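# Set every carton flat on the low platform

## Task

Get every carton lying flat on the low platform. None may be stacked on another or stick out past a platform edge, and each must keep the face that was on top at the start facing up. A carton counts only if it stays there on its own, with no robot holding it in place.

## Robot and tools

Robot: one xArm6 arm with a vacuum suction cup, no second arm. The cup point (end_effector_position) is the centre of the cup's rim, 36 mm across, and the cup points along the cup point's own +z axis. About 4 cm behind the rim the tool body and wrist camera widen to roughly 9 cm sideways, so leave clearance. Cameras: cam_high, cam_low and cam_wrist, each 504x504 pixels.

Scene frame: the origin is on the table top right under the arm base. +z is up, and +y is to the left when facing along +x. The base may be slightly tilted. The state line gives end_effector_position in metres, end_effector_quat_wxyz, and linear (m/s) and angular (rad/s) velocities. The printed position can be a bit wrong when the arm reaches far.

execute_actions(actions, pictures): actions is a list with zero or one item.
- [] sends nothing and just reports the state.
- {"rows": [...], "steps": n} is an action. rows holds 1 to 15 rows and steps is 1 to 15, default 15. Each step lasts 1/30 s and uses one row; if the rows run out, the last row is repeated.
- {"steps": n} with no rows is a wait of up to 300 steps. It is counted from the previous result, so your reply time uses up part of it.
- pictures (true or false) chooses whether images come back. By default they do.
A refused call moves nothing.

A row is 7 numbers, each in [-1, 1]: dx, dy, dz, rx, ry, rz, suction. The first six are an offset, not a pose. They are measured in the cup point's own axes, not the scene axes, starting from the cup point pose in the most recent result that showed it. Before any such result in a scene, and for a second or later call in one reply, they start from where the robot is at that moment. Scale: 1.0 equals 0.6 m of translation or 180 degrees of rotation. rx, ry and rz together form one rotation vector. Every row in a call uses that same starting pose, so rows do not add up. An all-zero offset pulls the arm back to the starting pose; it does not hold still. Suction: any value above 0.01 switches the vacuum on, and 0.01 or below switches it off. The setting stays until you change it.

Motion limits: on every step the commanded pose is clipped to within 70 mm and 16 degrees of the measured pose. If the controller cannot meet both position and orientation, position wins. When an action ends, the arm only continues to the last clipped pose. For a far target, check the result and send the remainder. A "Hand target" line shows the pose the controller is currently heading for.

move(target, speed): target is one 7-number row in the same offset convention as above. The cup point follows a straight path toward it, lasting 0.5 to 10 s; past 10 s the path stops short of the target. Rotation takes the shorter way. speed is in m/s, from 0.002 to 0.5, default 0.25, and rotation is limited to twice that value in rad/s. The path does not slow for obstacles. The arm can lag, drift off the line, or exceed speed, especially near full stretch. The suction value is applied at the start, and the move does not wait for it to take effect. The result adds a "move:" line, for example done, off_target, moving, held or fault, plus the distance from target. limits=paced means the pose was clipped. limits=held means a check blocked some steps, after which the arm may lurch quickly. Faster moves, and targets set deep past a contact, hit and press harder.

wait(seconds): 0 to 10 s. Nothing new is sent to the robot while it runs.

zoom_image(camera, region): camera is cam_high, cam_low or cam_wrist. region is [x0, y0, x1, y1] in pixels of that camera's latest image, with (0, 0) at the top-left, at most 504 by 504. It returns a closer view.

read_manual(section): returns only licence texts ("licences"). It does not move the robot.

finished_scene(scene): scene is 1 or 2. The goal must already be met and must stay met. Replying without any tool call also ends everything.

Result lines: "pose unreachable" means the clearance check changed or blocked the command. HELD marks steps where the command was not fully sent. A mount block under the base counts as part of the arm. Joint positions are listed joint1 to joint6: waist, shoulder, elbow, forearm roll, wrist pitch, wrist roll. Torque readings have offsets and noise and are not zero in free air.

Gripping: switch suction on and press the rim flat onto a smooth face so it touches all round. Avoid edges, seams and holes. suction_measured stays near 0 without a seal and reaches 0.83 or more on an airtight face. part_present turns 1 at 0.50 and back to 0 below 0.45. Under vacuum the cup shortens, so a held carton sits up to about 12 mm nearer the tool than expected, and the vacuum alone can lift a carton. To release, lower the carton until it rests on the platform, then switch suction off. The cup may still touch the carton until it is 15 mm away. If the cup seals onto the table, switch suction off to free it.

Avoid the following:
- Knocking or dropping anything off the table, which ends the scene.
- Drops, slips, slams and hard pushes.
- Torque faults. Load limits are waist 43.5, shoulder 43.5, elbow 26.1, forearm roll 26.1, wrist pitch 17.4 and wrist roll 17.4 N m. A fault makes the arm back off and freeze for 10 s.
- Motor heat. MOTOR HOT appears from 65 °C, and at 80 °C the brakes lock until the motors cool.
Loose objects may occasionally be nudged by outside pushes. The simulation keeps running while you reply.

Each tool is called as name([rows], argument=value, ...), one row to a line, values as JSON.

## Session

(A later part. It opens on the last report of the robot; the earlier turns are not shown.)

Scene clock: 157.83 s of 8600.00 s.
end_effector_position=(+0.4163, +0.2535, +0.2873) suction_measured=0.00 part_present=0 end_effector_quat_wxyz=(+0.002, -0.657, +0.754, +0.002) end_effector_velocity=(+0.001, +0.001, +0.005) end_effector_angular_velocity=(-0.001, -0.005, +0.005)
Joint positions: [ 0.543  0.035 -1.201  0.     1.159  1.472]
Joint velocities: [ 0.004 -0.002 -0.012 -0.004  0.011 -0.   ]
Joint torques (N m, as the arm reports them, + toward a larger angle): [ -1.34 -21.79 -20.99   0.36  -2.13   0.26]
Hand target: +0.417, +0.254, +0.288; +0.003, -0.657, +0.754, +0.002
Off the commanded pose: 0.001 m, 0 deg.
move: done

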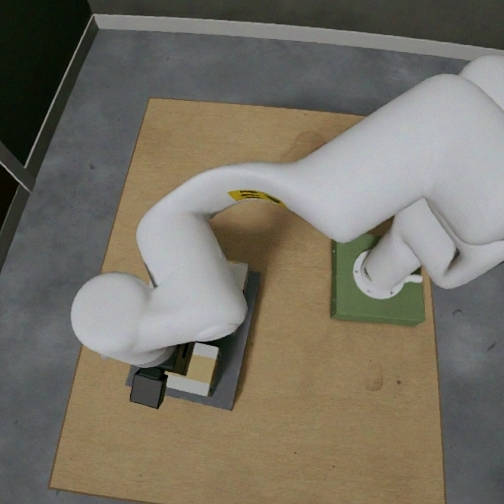

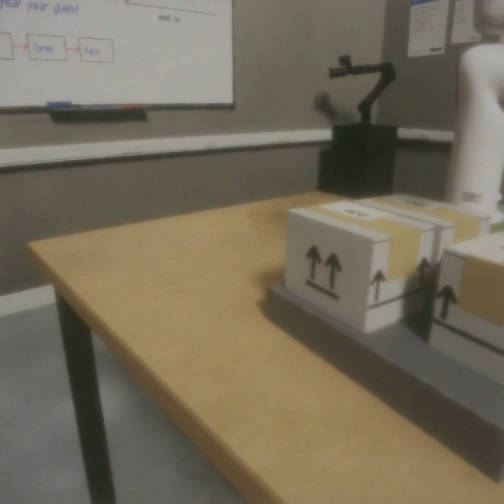

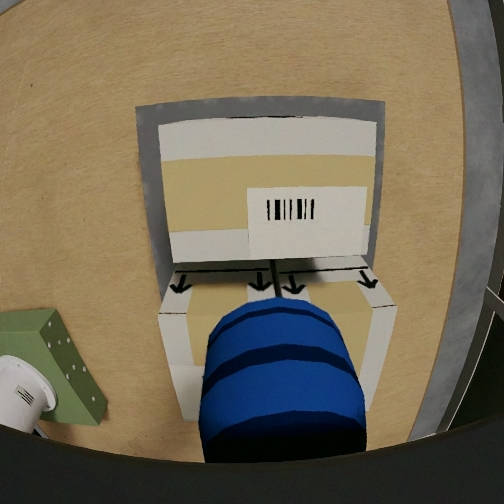

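move(target=[0.7,0.06,0,0,0,0,0], speed=0.3)

Scene clock: 161.33 s of 8600.00 s.
end_effector_position=(+0.3243, -0.1560, +0.2837) suction_measured=0.00 part_present=0 end_effector_quat_wxyz=(+0.005, -0.657, +0.754, +0.004) end_effector_velocity=(+0.000, -0.001, +0.000) end_effector_angular_velocity=(+0.001, +0.000, +0.003)
Joint positions: [-0.463 -0.404 -0.753  0.015  1.155  0.46 ]
Joint velocities: [-0.004  0.004 -0.003  0.001  0.    -0.007]
Joint torques (N m, as the arm reports them, + toward a larger angle): [ -1.21 -12.17 -21.25   0.32  -1.98   0.19]
Hand target: +0.324, -0.156, +0.284; +0.005, -0.657, +0.754, +0.004
Off the commanded pose: 0.002 m, 0 deg.
move: done

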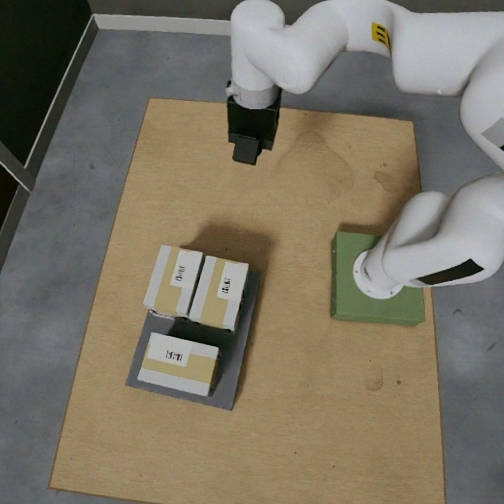

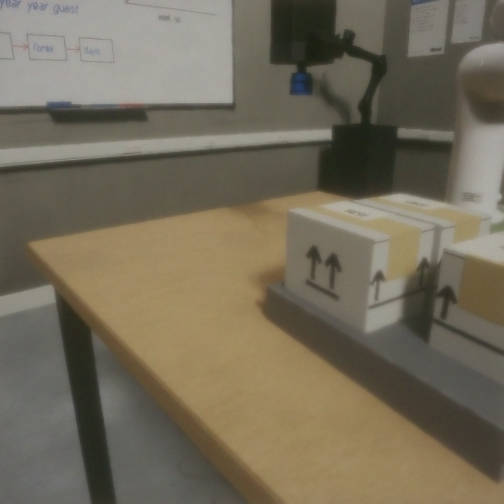

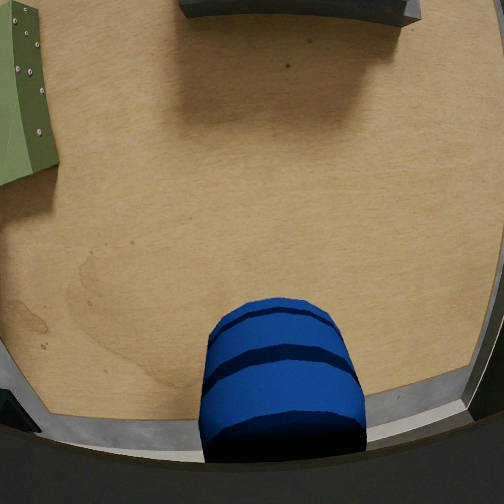

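All three cartons are flat on the platform, inside its edges and not stacked.

finished_scene(scene=2)

The scene is finished: the task was done.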